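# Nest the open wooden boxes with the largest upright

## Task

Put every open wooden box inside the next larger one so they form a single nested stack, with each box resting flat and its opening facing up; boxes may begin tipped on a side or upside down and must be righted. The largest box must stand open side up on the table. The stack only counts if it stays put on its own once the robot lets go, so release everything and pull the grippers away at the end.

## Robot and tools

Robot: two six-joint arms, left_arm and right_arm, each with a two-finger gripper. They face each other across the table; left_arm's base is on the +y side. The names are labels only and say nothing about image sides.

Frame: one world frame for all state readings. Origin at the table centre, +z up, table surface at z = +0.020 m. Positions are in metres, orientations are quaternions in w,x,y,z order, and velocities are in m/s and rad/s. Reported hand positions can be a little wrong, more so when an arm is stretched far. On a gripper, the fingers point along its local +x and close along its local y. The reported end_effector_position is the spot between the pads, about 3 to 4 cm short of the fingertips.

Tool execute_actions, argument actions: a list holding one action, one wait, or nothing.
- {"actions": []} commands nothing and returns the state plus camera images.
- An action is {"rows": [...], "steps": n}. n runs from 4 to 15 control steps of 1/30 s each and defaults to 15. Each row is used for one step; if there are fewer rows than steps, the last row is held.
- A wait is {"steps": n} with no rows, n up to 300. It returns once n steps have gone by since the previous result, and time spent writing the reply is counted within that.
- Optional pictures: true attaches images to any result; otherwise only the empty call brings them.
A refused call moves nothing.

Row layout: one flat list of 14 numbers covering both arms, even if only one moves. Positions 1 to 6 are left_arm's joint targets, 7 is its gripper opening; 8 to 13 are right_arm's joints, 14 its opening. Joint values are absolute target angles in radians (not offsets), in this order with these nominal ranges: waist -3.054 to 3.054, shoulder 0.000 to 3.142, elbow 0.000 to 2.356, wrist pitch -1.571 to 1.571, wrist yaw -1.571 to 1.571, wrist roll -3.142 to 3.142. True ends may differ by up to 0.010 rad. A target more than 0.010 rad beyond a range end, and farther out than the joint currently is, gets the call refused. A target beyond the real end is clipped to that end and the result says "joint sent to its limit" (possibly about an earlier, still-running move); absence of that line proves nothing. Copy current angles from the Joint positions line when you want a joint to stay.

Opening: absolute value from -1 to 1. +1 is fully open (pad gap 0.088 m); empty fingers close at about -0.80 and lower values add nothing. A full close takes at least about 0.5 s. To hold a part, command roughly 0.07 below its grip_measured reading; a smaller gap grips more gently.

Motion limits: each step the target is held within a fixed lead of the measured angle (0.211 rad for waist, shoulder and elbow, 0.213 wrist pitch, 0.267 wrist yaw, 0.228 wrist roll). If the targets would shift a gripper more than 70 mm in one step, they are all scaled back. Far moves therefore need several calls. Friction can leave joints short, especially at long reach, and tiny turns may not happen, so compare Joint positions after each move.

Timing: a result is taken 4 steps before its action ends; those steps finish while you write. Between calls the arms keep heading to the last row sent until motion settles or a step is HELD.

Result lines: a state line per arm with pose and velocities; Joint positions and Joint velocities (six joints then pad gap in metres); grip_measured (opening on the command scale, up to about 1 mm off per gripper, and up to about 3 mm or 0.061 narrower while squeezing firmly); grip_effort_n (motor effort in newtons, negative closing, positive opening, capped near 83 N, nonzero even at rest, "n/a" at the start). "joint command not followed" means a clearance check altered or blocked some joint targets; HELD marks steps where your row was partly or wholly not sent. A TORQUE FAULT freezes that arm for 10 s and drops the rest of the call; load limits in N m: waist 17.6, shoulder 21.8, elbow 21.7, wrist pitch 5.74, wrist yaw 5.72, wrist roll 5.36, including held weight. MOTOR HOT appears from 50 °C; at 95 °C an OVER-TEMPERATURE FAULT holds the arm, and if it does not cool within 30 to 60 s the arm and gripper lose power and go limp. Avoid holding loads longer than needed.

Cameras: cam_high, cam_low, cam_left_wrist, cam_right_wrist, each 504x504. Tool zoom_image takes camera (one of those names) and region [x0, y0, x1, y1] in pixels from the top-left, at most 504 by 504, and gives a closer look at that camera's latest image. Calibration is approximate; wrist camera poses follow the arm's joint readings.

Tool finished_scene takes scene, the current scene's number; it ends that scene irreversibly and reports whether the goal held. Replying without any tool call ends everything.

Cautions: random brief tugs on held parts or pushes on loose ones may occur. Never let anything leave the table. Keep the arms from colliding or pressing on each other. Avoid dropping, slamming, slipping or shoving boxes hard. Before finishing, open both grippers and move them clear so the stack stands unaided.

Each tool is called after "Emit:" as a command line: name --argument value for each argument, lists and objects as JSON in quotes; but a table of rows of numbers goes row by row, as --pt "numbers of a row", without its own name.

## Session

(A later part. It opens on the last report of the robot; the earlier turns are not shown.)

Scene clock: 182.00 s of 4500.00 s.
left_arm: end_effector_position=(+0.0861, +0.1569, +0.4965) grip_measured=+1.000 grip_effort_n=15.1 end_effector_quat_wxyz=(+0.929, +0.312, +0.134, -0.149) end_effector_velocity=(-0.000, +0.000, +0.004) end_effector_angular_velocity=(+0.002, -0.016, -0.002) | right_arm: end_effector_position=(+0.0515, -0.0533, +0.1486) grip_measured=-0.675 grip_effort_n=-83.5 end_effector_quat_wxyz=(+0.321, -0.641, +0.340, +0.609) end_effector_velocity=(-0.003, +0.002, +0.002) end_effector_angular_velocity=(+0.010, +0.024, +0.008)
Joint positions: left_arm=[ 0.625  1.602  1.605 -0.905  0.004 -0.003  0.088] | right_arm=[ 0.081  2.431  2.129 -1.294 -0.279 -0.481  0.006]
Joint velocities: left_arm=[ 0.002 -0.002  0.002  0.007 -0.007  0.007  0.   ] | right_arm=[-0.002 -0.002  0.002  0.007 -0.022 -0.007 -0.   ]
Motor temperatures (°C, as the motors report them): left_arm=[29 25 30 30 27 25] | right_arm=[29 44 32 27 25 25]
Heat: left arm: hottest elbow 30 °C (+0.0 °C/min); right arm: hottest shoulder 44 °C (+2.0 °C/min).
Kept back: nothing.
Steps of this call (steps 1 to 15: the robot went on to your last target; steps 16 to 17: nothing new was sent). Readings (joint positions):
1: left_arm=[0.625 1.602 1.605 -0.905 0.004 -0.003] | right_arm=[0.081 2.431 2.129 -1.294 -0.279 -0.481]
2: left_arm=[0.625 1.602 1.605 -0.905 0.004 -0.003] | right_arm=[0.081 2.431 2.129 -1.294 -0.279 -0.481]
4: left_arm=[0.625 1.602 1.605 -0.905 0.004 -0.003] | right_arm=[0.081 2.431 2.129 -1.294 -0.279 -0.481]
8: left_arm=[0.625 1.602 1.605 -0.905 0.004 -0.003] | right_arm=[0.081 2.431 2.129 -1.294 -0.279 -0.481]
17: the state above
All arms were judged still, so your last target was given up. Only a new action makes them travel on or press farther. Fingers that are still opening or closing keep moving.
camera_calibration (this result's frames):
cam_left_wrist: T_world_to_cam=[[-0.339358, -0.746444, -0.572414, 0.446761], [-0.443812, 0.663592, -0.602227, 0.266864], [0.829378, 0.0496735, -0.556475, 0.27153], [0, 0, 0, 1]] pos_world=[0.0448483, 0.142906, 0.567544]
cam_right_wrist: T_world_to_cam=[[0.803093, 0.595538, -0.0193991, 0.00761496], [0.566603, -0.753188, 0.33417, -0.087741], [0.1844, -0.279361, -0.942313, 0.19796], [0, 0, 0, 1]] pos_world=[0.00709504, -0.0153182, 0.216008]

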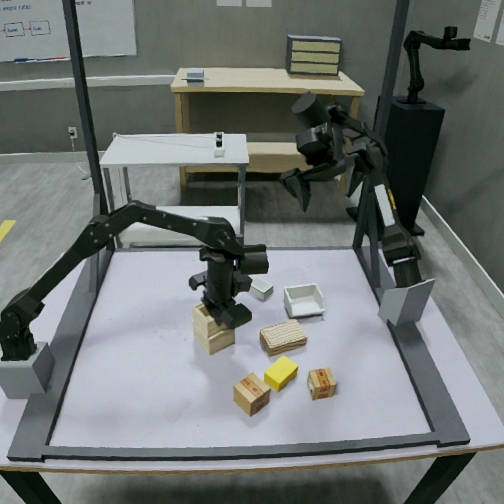

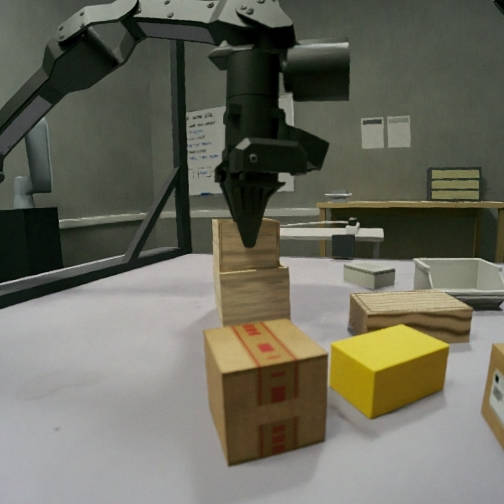

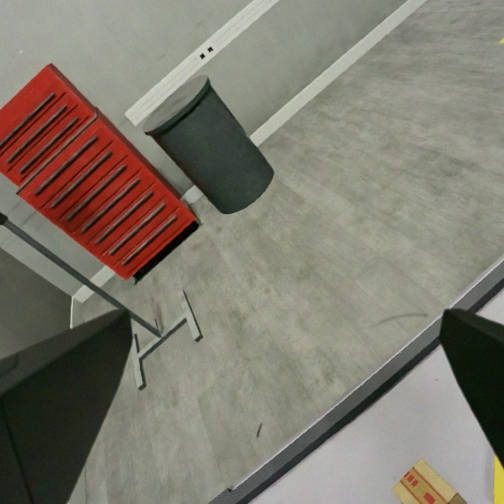

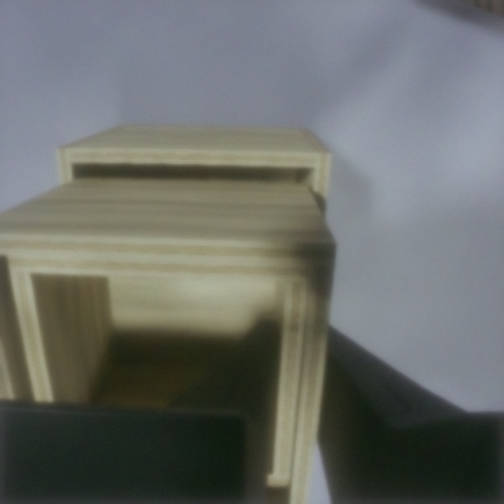

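Emit:
execute_actions --actions '[{"rows":[[0.628,1.6,1.6,-0.905,0,0,1,0.081,2.431,2.15,-1.295,-0.279,-0.481,-0.8]],"steps":10}]'

Emit:
execute_actions --actions '[{"rows":[[0.628,1.6,1.6,-0.905,0,0,1,0.085,2.455,2.15,-1.29,-0.279,-0.481,-0.8]],"steps":12}]' --pictures true

Scene clock: 182.33 s of 4500.00 s.
left_arm: end_effector_position=(+0.0861, +0.1569, +0.4965) grip_measured=+1.000 grip_effort_n=15.1 end_effector_quat_wxyz=(+0.929, +0.312, +0.134, -0.149) end_effector_velocity=(-0.001, -0.000, -0.003) end_effector_angular_velocity=(+0.010, +0.009, -0.006) | right_arm: end_effector_position=(+0.0506, -0.0518, +0.1510) grip_measured=-0.675 grip_effort_n=-83.5 end_effector_quat_wxyz=(+0.322, -0.640, +0.337, +0.611) end_effector_velocity=(+0.001, -0.000, +0.006) end_effector_angular_velocity=(-0.001, -0.007, +0.019)
Joint positions: left_arm=[ 0.625  1.602  1.605 -0.905  0.004 -0.003  0.088] | right_arm=[ 0.081  2.429  2.136 -1.295 -0.279 -0.481  0.006]
Joint velocities: left_arm=[-0.002 -0.002 -0.002 -0.007  0.007  0.007  0.   ] | right_arm=[-0.002 -0.002  0.017 -0.022  0.007 -0.022 -0.   ]
Motor temperatures (°C, as the motors report them): left_arm=[29 25 30 30 27 25] | right_arm=[29 44 32 27 25 25]
Heat: left arm: hottest elbow 30 °C (+0.0 °C/min); right arm: hottest shoulder 44 °C (+2.0 °C/min).
Steps of this call (steps 1 to 4: nothing new was sent; steps 5 to 10: the first 6 steps of this action). Readings (joint positions):
5: left_arm=[0.625 1.602 1.605 -0.905 0.004 -0.003] | right_arm=[0.081 2.430 2.130 -1.294 -0.279 -0.481]
6: left_arm=[0.625 1.602 1.605 -0.905 0.004 -0.003] | right_arm=[0.081 2.429 2.132 -1.294 -0.279 -0.481]
8: left_arm=[0.625 1.602 1.605 -0.905 0.004 -0.003] | right_arm=[0.081 2.429 2.135 -1.294 -0.279 -0.481]
10: the state above

Scene clock: 182.73 s of 4500.00 s.
left_arm: end_effector_position=(+0.0861, +0.1569, +0.4965) grip_measured=+1.000 grip_effort_n=15.1 end_effector_quat_wxyz=(+0.929, +0.312, +0.134, -0.149) end_effector_velocity=(-0.001, -0.000, -0.002) end_effector_angular_velocity=(-0.012, +0.007, +0.012) | right_arm: end_effector_position=(+0.0504, -0.0508, +0.1511) grip_measured=-0.675 grip_effort_n=-83.5 end_effector_quat_wxyz=(+0.323, -0.639, +0.336, +0.612) end_effector_velocity=(+0.004, +0.004, -0.000) end_effector_angular_velocity=(+0.009, -0.005, +0.017)
Joint positions: left_arm=[ 0.625  1.602  1.605 -0.905  0.004 -0.003  0.088] | right_arm=[ 0.081  2.432  2.141 -1.295 -0.279 -0.481  0.006]
Joint velocities: left_arm=[-0.007 -0.002 -0.002 -0.007 -0.007 -0.022  0.   ] | right_arm=[-0.007  0.007  0.007  0.007  0.007 -0.022 -0.   ]
Motor temperatures (°C, as the motors report them): left_arm=[29 25 30 30 27 25] | right_arm=[29 44 32 27 25 25]
Heat: left arm: hottest elbow 30 °C (+0.0 °C/min); right arm: hottest shoulder 44 °C (+2.0 °C/min).
Steps of this call (steps 1 to 4: the last 4 steps of your previous action; steps 5 to 12: the first 8 steps of this action). Readings (joint positions):
5: left_arm=[0.625 1.602 1.605 -0.905 0.004 -0.003] | right_arm=[0.081 2.429 2.139 -1.295 -0.279 -0.481]
6: left_arm=[0.625 1.602 1.605 -0.905 0.004 -0.003] | right_arm=[0.081 2.429 2.139 -1.295 -0.279 -0.481]
8: left_arm=[0.625 1.602 1.605 -0.905 0.004 -0.003] | right_arm=[0.081 2.430 2.139 -1.295 -0.279 -0.481]
12: the state above
camera_calibration (this result's frames):
cam_left_wrist: T_world_to_cam=[[-0.339358, -0.746444, -0.572414, 0.446761], [-0.443812, 0.663592, -0.602227, 0.266864], [0.829378, 0.0496735, -0.556475, 0.27153], [0, 0, 0, 1]] pos_world=[0.0448483, 0.142906, 0.567544]
cam_right_wrist: T_world_to_cam=[[0.801186, 0.598241, -0.0144267, 0.00654545], [0.569421, -0.754733, 0.325786, -0.0850162], [0.18401, -0.269231, -0.945333, 0.202213], [0, 0, 0, 1]] pos_world=[0.00595664, -0.0136385, 0.21895]

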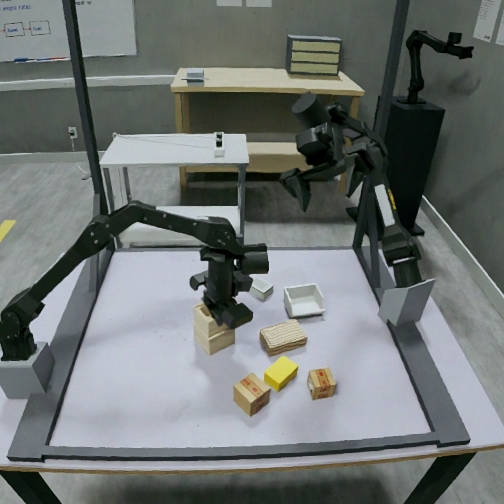

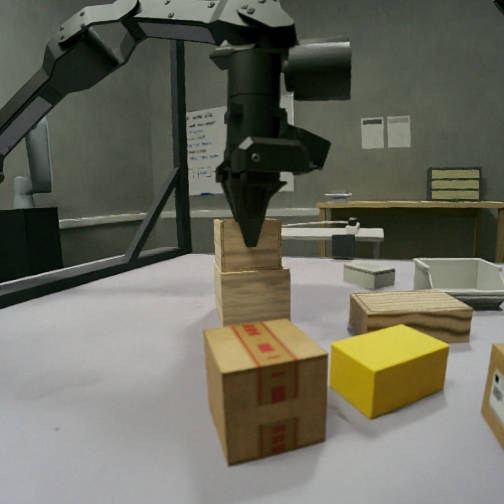

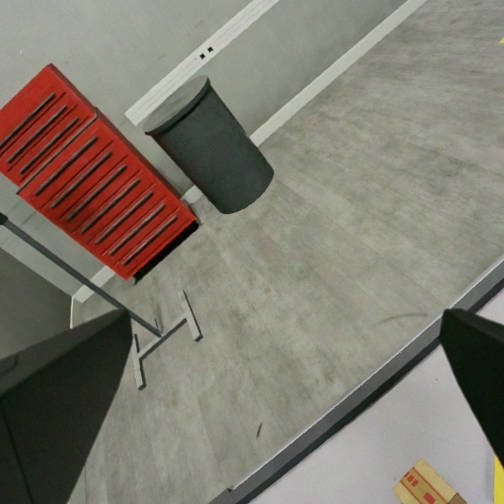

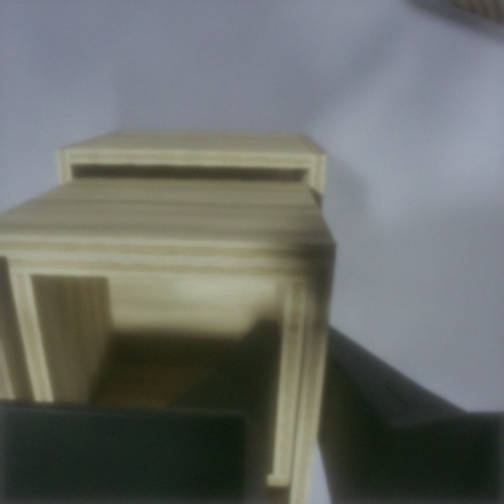

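Emit:
execute_actions --actions '[{"rows":[[0.628,1.6,1.6,-0.905,0,0,1,0.085,2.462,2.175,-1.275,-0.279,-0.481,-0.8]],"steps":15}]' --pictures true

Scene clock: 183.23 s of 4500.00 s.
left_arm: end_effector_position=(+0.0861, +0.1569, +0.4965) grip_measured=+1.000 grip_effort_n=15.6 end_effector_quat_wxyz=(+0.929, +0.312, +0.134, -0.149) end_effector_velocity=(-0.000, -0.001, +0.001) end_effector_angular_velocity=(-0.020, -0.005, +0.007) | right_arm: end_effector_position=(+0.0494, -0.0440, +0.1482) grip_measured=-0.675 grip_effort_n=-83.5 end_effector_quat_wxyz=(+0.326, -0.637, +0.329, +0.617) end_effector_velocity=(-0.004, -0.002, -0.001) end_effector_angular_velocity=(-0.010, +0.006, +0.012)
Joint positions: left_arm=[ 0.625  1.602  1.605 -0.905  0.004 -0.003  0.088] | right_arm=[ 0.083  2.448  2.16  -1.278 -0.279 -0.481  0.006]
Joint velocities: left_arm=[-0.002 -0.002 -0.002  0.007 -0.007 -0.022  0.   ] | right_arm=[ 0.007  0.002  0.002 -0.007 -0.007 -0.007 -0.   ]
Motor temperatures (°C, as the motors report them): left_arm=[29 25 30 30 27 25] | right_arm=[29 44 32 27 25 25]
Heat: left arm: hottest elbow 30 °C (+0.0 °C/min); right arm: hottest shoulder 44 °C (+2.0 °C/min).
Steps of this call (steps 1 to 4: the last 4 steps of your previous action; steps 5 to 15: the first 11 steps of this action). Readings (joint positions):
5: left_arm=[0.625 1.602 1.605 -0.905 0.004 -0.003] | right_arm=[0.081 2.433 2.144 -1.295 -0.279 -0.481]
6: left_arm=[0.625 1.602 1.605 -0.905 0.004 -0.003] | right_arm=[0.081 2.435 2.149 -1.293 -0.279 -0.481]
8: left_arm=[0.625 1.602 1.605 -0.905 0.004 -0.003] | right_arm=[0.081 2.440 2.157 -1.280 -0.279 -0.481]
12: left_arm=[0.625 1.602 1.605 -0.905 0.004 -0.003] | right_arm=[0.082 2.447 2.160 -1.278 -0.279 -0.481]
15: the state above
camera_calibration (this result's frames):
cam_left_wrist: T_world_to_cam=[[-0.339358, -0.746444, -0.572414, 0.446761], [-0.443812, 0.663592, -0.602227, 0.266864], [0.829378, 0.0496735, -0.556475, 0.27153], [0, 0, 0, 1]] pos_world=[0.0448483, 0.142906, 0.567544]
cam_right_wrist: T_world_to_cam=[[0.796542, 0.604559, -0.00543446, 0.00233706], [0.576008, -0.756132, 0.31061, -0.0765032], [0.183673, -0.250544, -0.950522, 0.203023], [0, 0, 0, 1]] pos_world=[0.00491511, -0.00839325, 0.216753]

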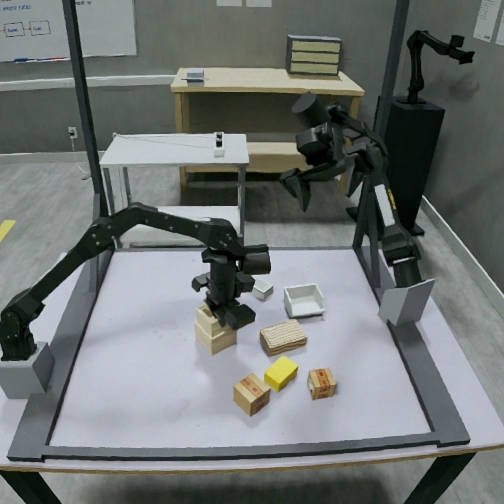

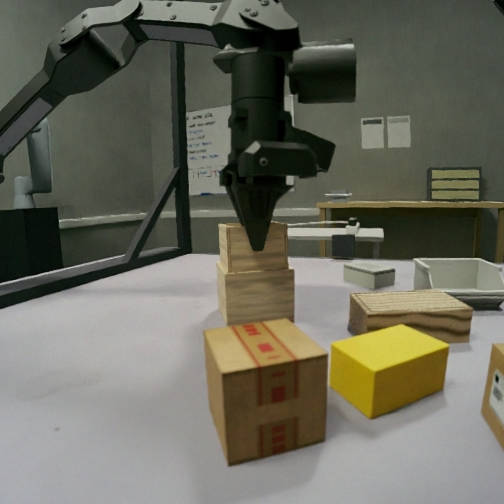

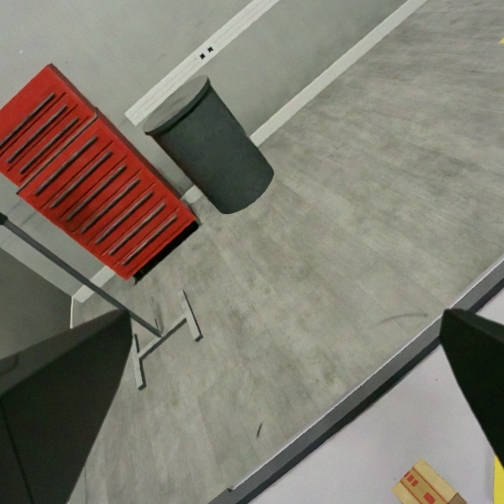

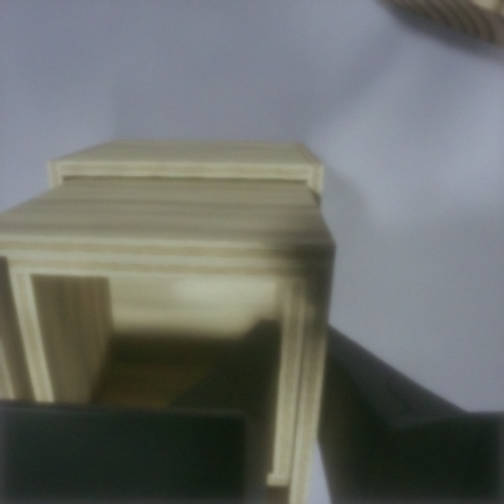

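Emit:
execute_actions --actions '[{"rows":[[0.083,0,0,0,0,0,0,0,0,0,0,0,0,0]],"steps":1}]'

action 0: "steps" must be a whole number from 4 to 15: an action cannot be shorter than the steps kept back of it. Nothing ran.

That malformed row was a mistake; luckily it was refused.

Emit:
execute_actions --actions '[{"rows":[[0.628,1.6,1.6,-0.905,0,0,1,0.083,2.45,2.11,-1.228,-0.279,-0.481,-0.8]],"steps":15}]' --pictures true

Scene clock: 183.77 s of 4500.00 s.
left_arm: end_effector_position=(+0.0861, +0.1569, +0.4965) grip_measured=+1.000 grip_effort_n=15.1 end_effector_quat_wxyz=(+0.929, +0.312, +0.134, -0.149) end_effector_velocity=(-0.003, +0.001, -0.003) end_effector_angular_velocity=(-0.000, +0.020, +0.004) | right_arm: end_effector_position=(+0.0519, -0.0424, +0.1395) grip_measured=-0.675 grip_effort_n=-83.5 end_effector_quat_wxyz=(+0.328, -0.635, +0.325, +0.619) end_effector_velocity=(+0.000, +0.000, -0.000) end_effector_angular_velocity=(+0.002, +0.008, +0.006)
Joint positions: left_arm=[ 0.625  1.602  1.605 -0.905  0.004 -0.003  0.088] | right_arm=[ 0.083  2.448  2.124 -1.232 -0.279 -0.481  0.006]
Joint velocities: left_arm=[-0.002 -0.002  0.002 -0.022  0.007 -0.007  0.   ] | right_arm=[-0.002 -0.002 -0.007  0.007 -0.007 -0.007 -0.   ]
Motor temperatures (°C, as the motors report them): left_arm=[29 25 30 30 27 25] | right_arm=[29 44 32 27 25 25]
Heat: left arm: hottest elbow 30 °C (+0.0 °C/min); right arm: hottest shoulder 44 °C (+2.0 °C/min).
Steps of this call (steps 1 to 4: the last 4 steps of your previous action; step 5: the robot went on to your last target; steps 6 to 16: the first 11 steps of this action). Readings (joint positions):
6: left_arm=[0.625 1.602 1.605 -0.905 0.004 -0.003] | right_arm=[0.083 2.448 2.160 -1.273 -0.279 -0.481]
7: left_arm=[0.625 1.602 1.605 -0.905 0.004 -0.003] | right_arm=[0.083 2.448 2.154 -1.260 -0.279 -0.481]
9: left_arm=[0.625 1.602 1.605 -0.905 0.004 -0.003] | right_arm=[0.083 2.448 2.144 -1.244 -0.279 -0.481]
13: left_arm=[0.625 1.602 1.605 -0.905 0.004 -0.003] | right_arm=[0.083 2.448 2.126 -1.235 -0.279 -0.481]
16: the state above
camera_calibration (this result's frames):
cam_left_wrist: T_world_to_cam=[[-0.339358, -0.746444, -0.572414, 0.446761], [-0.443812, 0.663592, -0.602227, 0.266864], [0.829378, 0.0496735, -0.556475, 0.27153], [0, 0, 0, 1]] pos_world=[0.0448483, 0.142906, 0.567544]
cam_right_wrist: T_world_to_cam=[[0.794763, 0.60692, -0.000742422, -0.00114791], [0.57861, -0.757321, 0.302779, -0.0731049], [0.1832, -0.241067, -0.953061, 0.195453], [0, 0, 0, 1]] pos_world=[0.00740463, -0.00755007, 0.208412]

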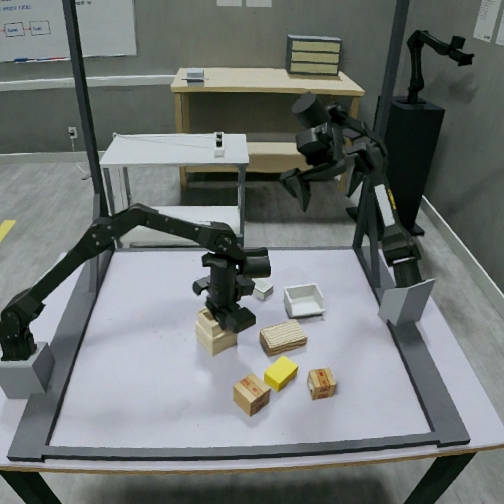

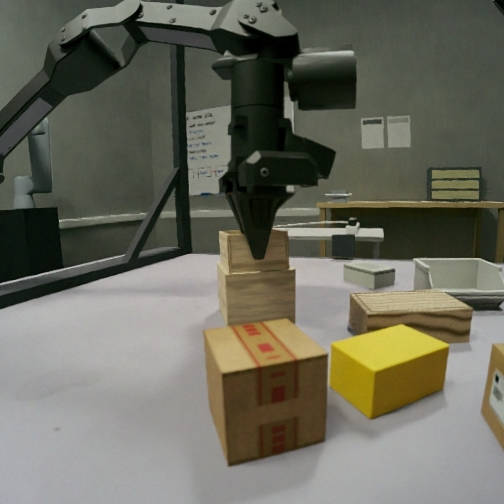

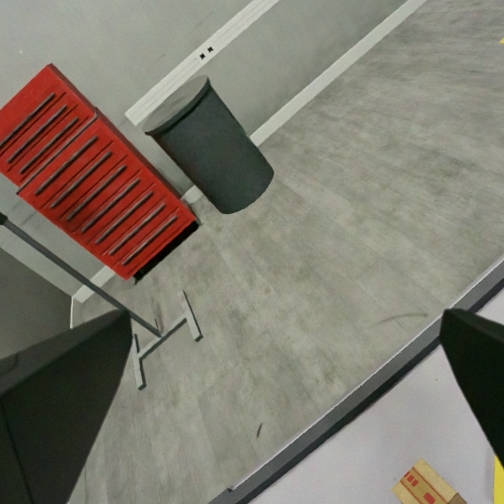

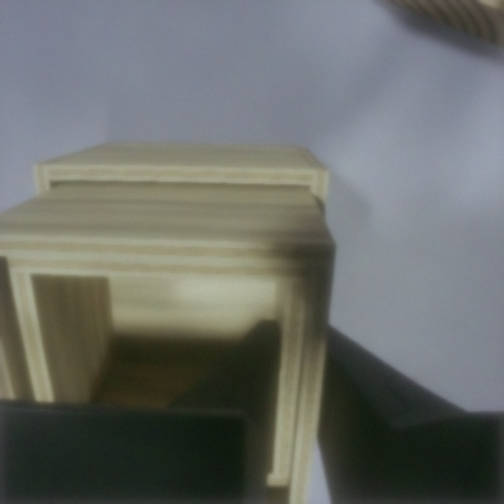

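Going in.

Emit:
execute_actions --actions '[{"rows":[[0.628,1.6,1.6,-0.905,0,0,1,0.083,2.45,2.04,-1.175,-0.279,-0.481,-0.8]],"steps":15}]' --pictures true

Scene clock: 184.27 s of 4500.00 s.
left_arm: end_effector_position=(+0.0861, +0.1569, +0.4965) grip_measured=+1.000 grip_effort_n=15.6 end_effector_quat_wxyz=(+0.929, +0.312, +0.134, -0.149) end_effector_velocity=(+0.002, +0.009, -0.002) end_effector_angular_velocity=(+0.007, -0.002, +0.047) | right_arm: end_effector_position=(+0.0582, -0.0460, +0.1253) grip_measured=-0.675 grip_effort_n=-83.5 end_effector_quat_wxyz=(+0.327, -0.636, +0.329, +0.617) end_effector_velocity=(-0.000, -0.001, +0.001) end_effector_angular_velocity=(-0.002, -0.007, +0.009)
Joint positions: left_arm=[ 0.625  1.602  1.605 -0.905  0.004 -0.003  0.088] | right_arm=[ 0.08   2.446  2.059 -1.178 -0.279 -0.481  0.006]
Joint velocities: left_arm=[ 0.002 -0.002 -0.007 -0.022 -0.037 -0.007  0.   ] | right_arm=[ 0.002 -0.002  0.002 -0.007  0.007 -0.007 -0.   ]
Motor temperatures (°C, as the motors report them): left_arm=[29 25 30 30 27 25] | right_arm=[29 44 32 27 25 25]
Heat: left arm: hottest elbow 30 °C (+0.0 °C/min); right arm: hottest shoulder 44 °C (+2.0 °C/min).
Steps of this call (steps 1 to 4: the last 4 steps of your previous action; steps 5 to 15: the first 11 steps of this action). Readings (joint positions):
5: left_arm=[0.625 1.602 1.605 -0.905 0.004 -0.003] | right_arm=[0.083 2.448 2.115 -1.223 -0.279 -0.481]
6: left_arm=[0.625 1.602 1.605 -0.905 0.004 -0.003] | right_arm=[0.083 2.447 2.101 -1.208 -0.279 -0.481]
8: left_arm=[0.625 1.602 1.605 -0.905 0.004 -0.003] | right_arm=[0.083 2.447 2.081 -1.194 -0.279 -0.481]
12: left_arm=[0.625 1.602 1.605 -0.905 0.004 -0.003] | right_arm=[0.081 2.446 2.063 -1.181 -0.279 -0.481]
15: the state above
camera_calibration (this result's frames):
cam_left_wrist: T_world_to_cam=[[-0.339358, -0.746444, -0.572414, 0.446761], [-0.443812, 0.663592, -0.602227, 0.266864], [0.829378, 0.0496735, -0.556475, 0.27153], [0, 0, 0, 1]] pos_world=[0.0448483, 0.142906, 0.567544]
cam_right_wrist: T_world_to_cam=[[0.797944, 0.602713, -0.00462602, -0.0037984], [0.574289, -0.757938, 0.309389, -0.0757917], [0.182966, -0.249532, -0.950924, 0.179288], [0, 0, 0, 1]] pos_world=[0.0137536, -0.010418, 0.193921]

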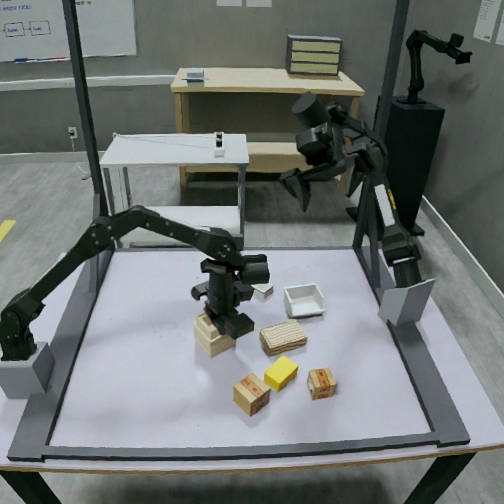

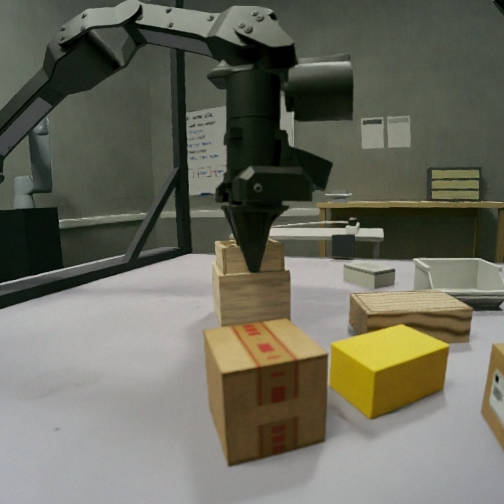

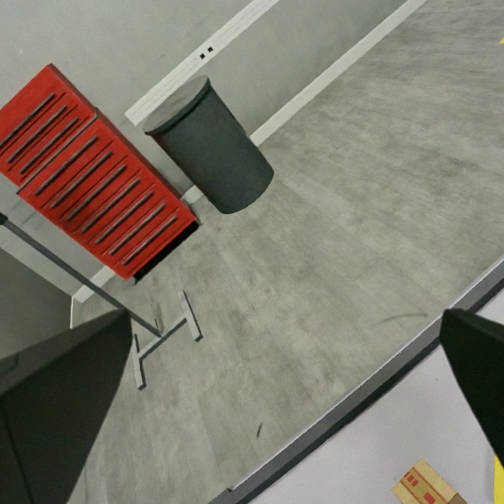

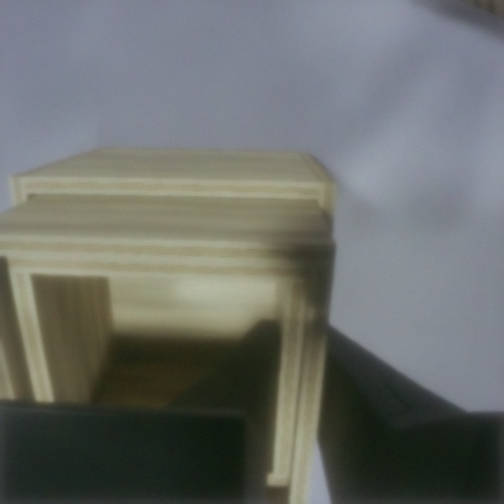

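Finger near rim; release slightly and lift.

Emit:
execute_actions --actions '[{"rows":[[0.628,1.6,1.6,-0.905,0,0,1,0.08,2.446,2.06,-1.18,-0.279,-0.481,-0.45]],"steps":12}]'

Emit:
execute_actions --actions '[{"rows":[[0.628,1.6,1.6,-0.905,0,0,1,0.08,2.30,2.06,-1.32,-0.279,-0.481,-0.45]],"steps":15}]'

Emit:
execute_actions --actions '[{"rows":[[0.628,1.6,1.6,-0.905,0,0,1,-0.3,1.9,1.7,-1.1,-0.279,-0.481,0]],"steps":15}]'

Emit:
execute_actions --actions '[{"steps":30}]' --pictures true

Emit:
zoom_image --camera "cam_high" --region '[150,260,290,380]'

Scene clock: 184.73 s of 4500.00 s.
left_arm: end_effector_position=(+0.0861, +0.1569, +0.4965) grip_measured=+1.000 grip_effort_n=15.6 end_effector_quat_wxyz=(+0.929, +0.312, +0.134, -0.149) end_effector_velocity=(+0.001, +0.001, -0.003) end_effector_angular_velocity=(+0.014, +0.004, +0.008) | right_arm: end_effector_position=(+0.0585, -0.0464, +0.1249) grip_measured=-0.490 grip_effort_n=18.8 end_effector_quat_wxyz=(+0.327, -0.636, +0.330, +0.616) end_effector_velocity=(+0.000, -0.002, +0.001) end_effector_angular_velocity=(-0.007, +0.006, -0.012)
Joint positions: left_arm=[ 0.625  1.602  1.605 -0.905  0.004 -0.003  0.088] | right_arm=[ 0.08   2.446  2.057 -1.178 -0.279 -0.481  0.015]
Joint velocities: left_arm=[-0.002  0.002 -0.002 -0.007 -0.007  0.007  0.   ] | right_arm=[-0.002 -0.002 -0.002 -0.007 -0.007  0.007  0.016]
Motor temperatures (°C, as the motors report them): left_arm=[29 25 30 30 27 25] | right_arm=[29 44 32 27 25 25]
Heat: left arm: hottest elbow 30 °C (+0.0 °C/min); right arm: hottest shoulder 44 °C (+2.0 °C/min).
Steps of this call (steps 1 to 4: the last 4 steps of your previous action; steps 5 to 6: the robot went on to your last target; steps 7 to 14: the first 8 steps of this action). Readings (joint positions):
7: left_arm=[0.625 1.602 1.605 -0.905 0.004 -0.003] | right_arm=[0.080 2.446 2.057 -1.176 -0.279 -0.481]
8: left_arm=[0.625 1.602 1.605 -0.905 0.004 -0.003] | right_arm=[0.080 2.446 2.057 -1.176 -0.279 -0.481]
10: left_arm=[0.625 1.602 1.605 -0.905 0.004 -0.003] | right_arm=[0.080 2.446 2.057 -1.176 -0.279 -0.481]
14: the state above

Scene clock: 185.23 s of 4500.00 s.
left_arm: end_effector_position=(+0.0861, +0.1569, +0.4965) grip_measured=+1.000 grip_effort_n=15.1 end_effector_quat_wxyz=(+0.929, +0.312, +0.134, -0.149) end_effector_velocity=(-0.002, +0.003, -0.002) end_effector_angular_velocity=(-0.011, +0.013, +0.021) | right_arm: end_effector_position=(+0.0409, -0.0668, +0.1901) grip_measured=-0.453 grip_effort_n=18.4 end_effector_quat_wxyz=(+0.331, -0.633, +0.321, +0.622) end_effector_velocity=(+0.002, -0.017, +0.001) end_effector_angular_velocity=(-0.077, -0.003, -0.004)
Joint positions: left_arm=[ 0.625  1.602  1.605 -0.905  0.004 -0.003  0.088] | right_arm=[ 0.08   2.296  2.064 -1.311 -0.279 -0.481  0.017]
Joint velocities: left_arm=[-0.002 -0.002  0.002 -0.022 -0.007 -0.022  0.   ] | right_arm=[-0.002 -0.002 -0.002 -0.081 -0.007 -0.022 -0.   ]
Motor temperatures (°C, as the motors report them): left_arm=[29 25 30 30 27 25] | right_arm=[29 44 32 27 25 25]
Heat: left arm: hottest elbow 30 °C (+0.0 °C/min); right arm: hottest shoulder 44 °C (+2.0 °C/min).
Steps of this call (steps 1 to 4: the last 4 steps of your previous action; steps 5 to 15: the first 11 steps of this action). Readings (joint positions):
5: left_arm=[0.625 1.602 1.605 -0.905 0.004 -0.003] | right_arm=[0.080 2.435 2.057 -1.187 -0.279 -0.481]
6: left_arm=[0.625 1.602 1.605 -0.905 0.004 -0.003] | right_arm=[0.080 2.422 2.057 -1.230 -0.279 -0.481]
8: left_arm=[0.625 1.602 1.605 -0.905 0.004 -0.003] | right_arm=[0.080 2.385 2.054 -1.275 -0.279 -0.481]
12: left_arm=[0.625 1.602 1.605 -0.905 0.004 -0.003] | right_arm=[0.080 2.309 2.062 -1.303 -0.279 -0.481]
15: the state above

Scene clock: 185.73 s of 4500.00 s.
left_arm: end_effector_position=(+0.0861, +0.1569, +0.4965) grip_measured=+1.000 grip_effort_n=15.1 end_effector_quat_wxyz=(+0.929, +0.312, +0.134, -0.149) end_effector_velocity=(-0.001, +0.001, +0.000) end_effector_angular_velocity=(-0.003, -0.001, +0.008) | right_arm: end_effector_position=(+0.1587, -0.0860, +0.2823) grip_measured=-0.023 grip_effort_n=18.4 end_effector_quat_wxyz=(+0.492, -0.535, +0.304, +0.616) end_effector_velocity=(+0.284, -0.160, +0.282) end_effector_angular_velocity=(+0.611, -0.114, -0.730)
Joint positions: left_arm=[ 0.625  1.602  1.605 -0.905  0.004 -0.003  0.088] | right_arm=[-0.241  1.985  1.769 -1.126 -0.281 -0.481  0.038]
Joint velocities: left_arm=[-0.002 -0.002  0.002 -0.007 -0.007 -0.007  0.   ] | right_arm=[-0.872 -0.823 -0.491  0.051  0.051 -0.007  0.008]
Motor temperatures (°C, as the motors report them): left_arm=[29 25 30 30 27 25] | right_arm=[29 45 32 27 25 25]
Heat: left arm: hottest elbow 30 °C (+0.0 °C/min); right arm: hottest shoulder 45 °C (+3.0 °C/min).
Steps of this call (steps 1 to 4: the last 4 steps of your previous action; steps 5 to 15: the first 11 steps of this action). Readings (joint positions):
5: left_arm=[0.625 1.602 1.605 -0.905 0.004 -0.003] | right_arm=[0.076 2.283 2.051 -1.296 -0.282 -0.481]
6: left_arm=[0.625 1.602 1.605 -0.905 0.004 -0.003] | right_arm=[0.063 2.260 2.016 -1.259 -0.283 -0.481]
8: left_arm=[0.625 1.602 1.605 -0.905 0.004 -0.003] | right_arm=[0.008 2.205 1.952 -1.213 -0.283 -0.481]
12: left_arm=[0.625 1.602 1.605 -0.905 0.004 -0.003] | right_arm=[-0.138 2.079 1.837 -1.154 -0.283 -0.481]
15: the state above

Scene clock: 186.73 s of 4500.00 s.
left_arm: end_effector_position=(+0.0861, +0.1569, +0.4965) grip_measured=+1.000 grip_effort_n=15.1 end_effector_quat_wxyz=(+0.929, +0.312, +0.134, -0.149) end_effector_velocity=(-0.003, +0.003, -0.003) end_effector_angular_velocity=(-0.003, +0.018, +0.008) | right_arm: end_effector_position=(+0.1752, -0.0987, +0.3037) grip_measured=-0.003 grip_effort_n=18.8 end_effector_quat_wxyz=(+0.522, -0.517, +0.294, +0.611) end_effector_velocity=(+0.002, +0.001, +0.002) end_effector_angular_velocity=(+0.011, +0.008, -0.009)
Joint positions: left_arm=[ 0.625  1.602  1.605 -0.905  0.004 -0.003  0.088] | right_arm=[-0.299  1.907  1.714 -1.102 -0.28  -0.481  0.039]
Joint velocities: left_arm=[ 0.002 -0.007 -0.002 -0.022  0.007 -0.007  0.   ] | right_arm=[-0.007 -0.002 -0.002  0.007 -0.007  0.007 -0.   ]
Motor temperatures (°C, as the motors report them): left_arm=[29 25 30 30 27 25] | right_arm=[29 44 32 27 25 25]
Heat: left arm: hottest elbow 30 °C (+0.0 °C/min); right arm: hottest shoulder 44 °C (+2.0 °C/min).
Kept back: nothing.
Steps of this call (steps 1 to 4: the last 4 steps of your previous action; steps 5 to 30: the robot went on to your last target). Readings (joint positions):
1: left_arm=[0.625 1.602 1.605 -0.905 0.004 -0.003] | right_arm=[-0.267 1.961 1.755 -1.121 -0.280 -0.481]
2: left_arm=[0.625 1.602 1.605 -0.905 0.004 -0.003] | right_arm=[-0.285 1.941 1.747 -1.116 -0.280 -0.481]
4: left_arm=[0.625 1.602 1.605 -0.905 0.004 -0.003] | right_arm=[-0.301 1.917 1.737 -1.108 -0.280 -0.481]
8: left_arm=[0.625 1.602 1.605 -0.905 0.004 -0.003] | right_arm=[-0.299 1.907 1.722 -1.104 -0.280 -0.481]
30: the state above
All arms were judged still, so your last target was given up. Only a new action makes them travel on or press farther. Fingers that are still opening or closing keep moving.
camera_calibration (this result's frames):
cam_left_wrist: T_world_to_cam=[[-0.339358, -0.746444, -0.572414, 0.446761], [-0.443812, 0.663592, -0.602227, 0.266864], [0.829378, 0.0496735, -0.556475, 0.27153], [0, 0, 0, 1]] pos_world=[0.0448483, 0.142906, 0.567544]
cam_right_wrist: T_world_to_cam=[[0.928831, 0.32367, 0.180307, -0.171225], [0.329948, -0.943985, -0.00513971, -0.118138], [0.168543, 0.0642659, -0.983597, 0.357837], [0, 0, 0, 1]] pos_world=[0.137707, -0.079097, 0.382233]

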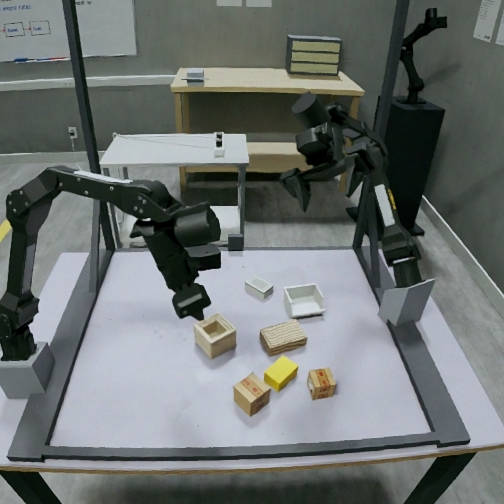

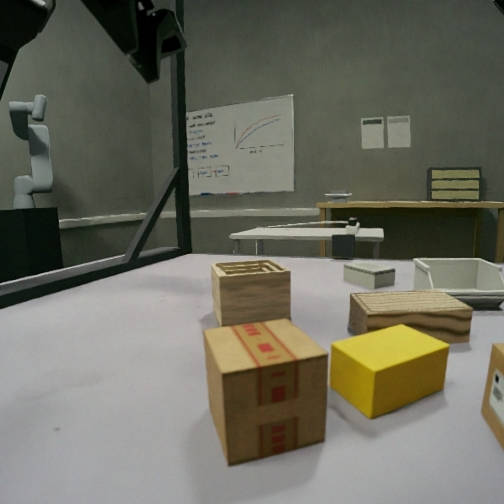

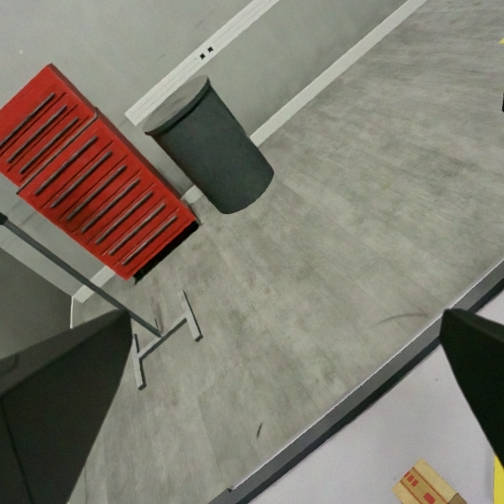

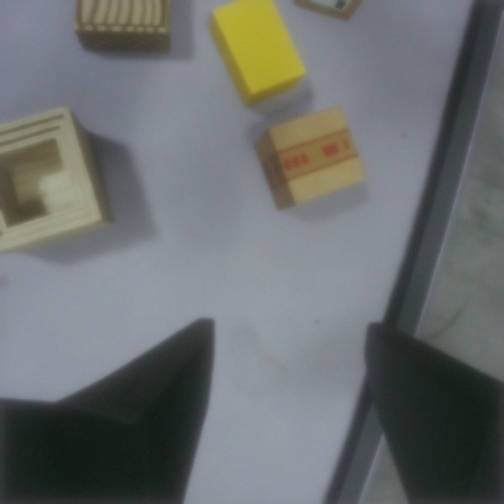

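Region (150, 260, 290, 380) of cam_high's 504x504 image, scaled by 3.600, with more detail than that image has; it fills the top 432 rows of this view, and the rest is white.

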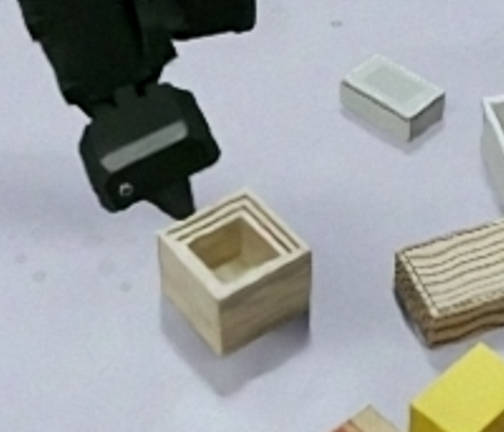

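Nested.

Emit:
finished_scene --scene 1

The scene is finished: the task was done.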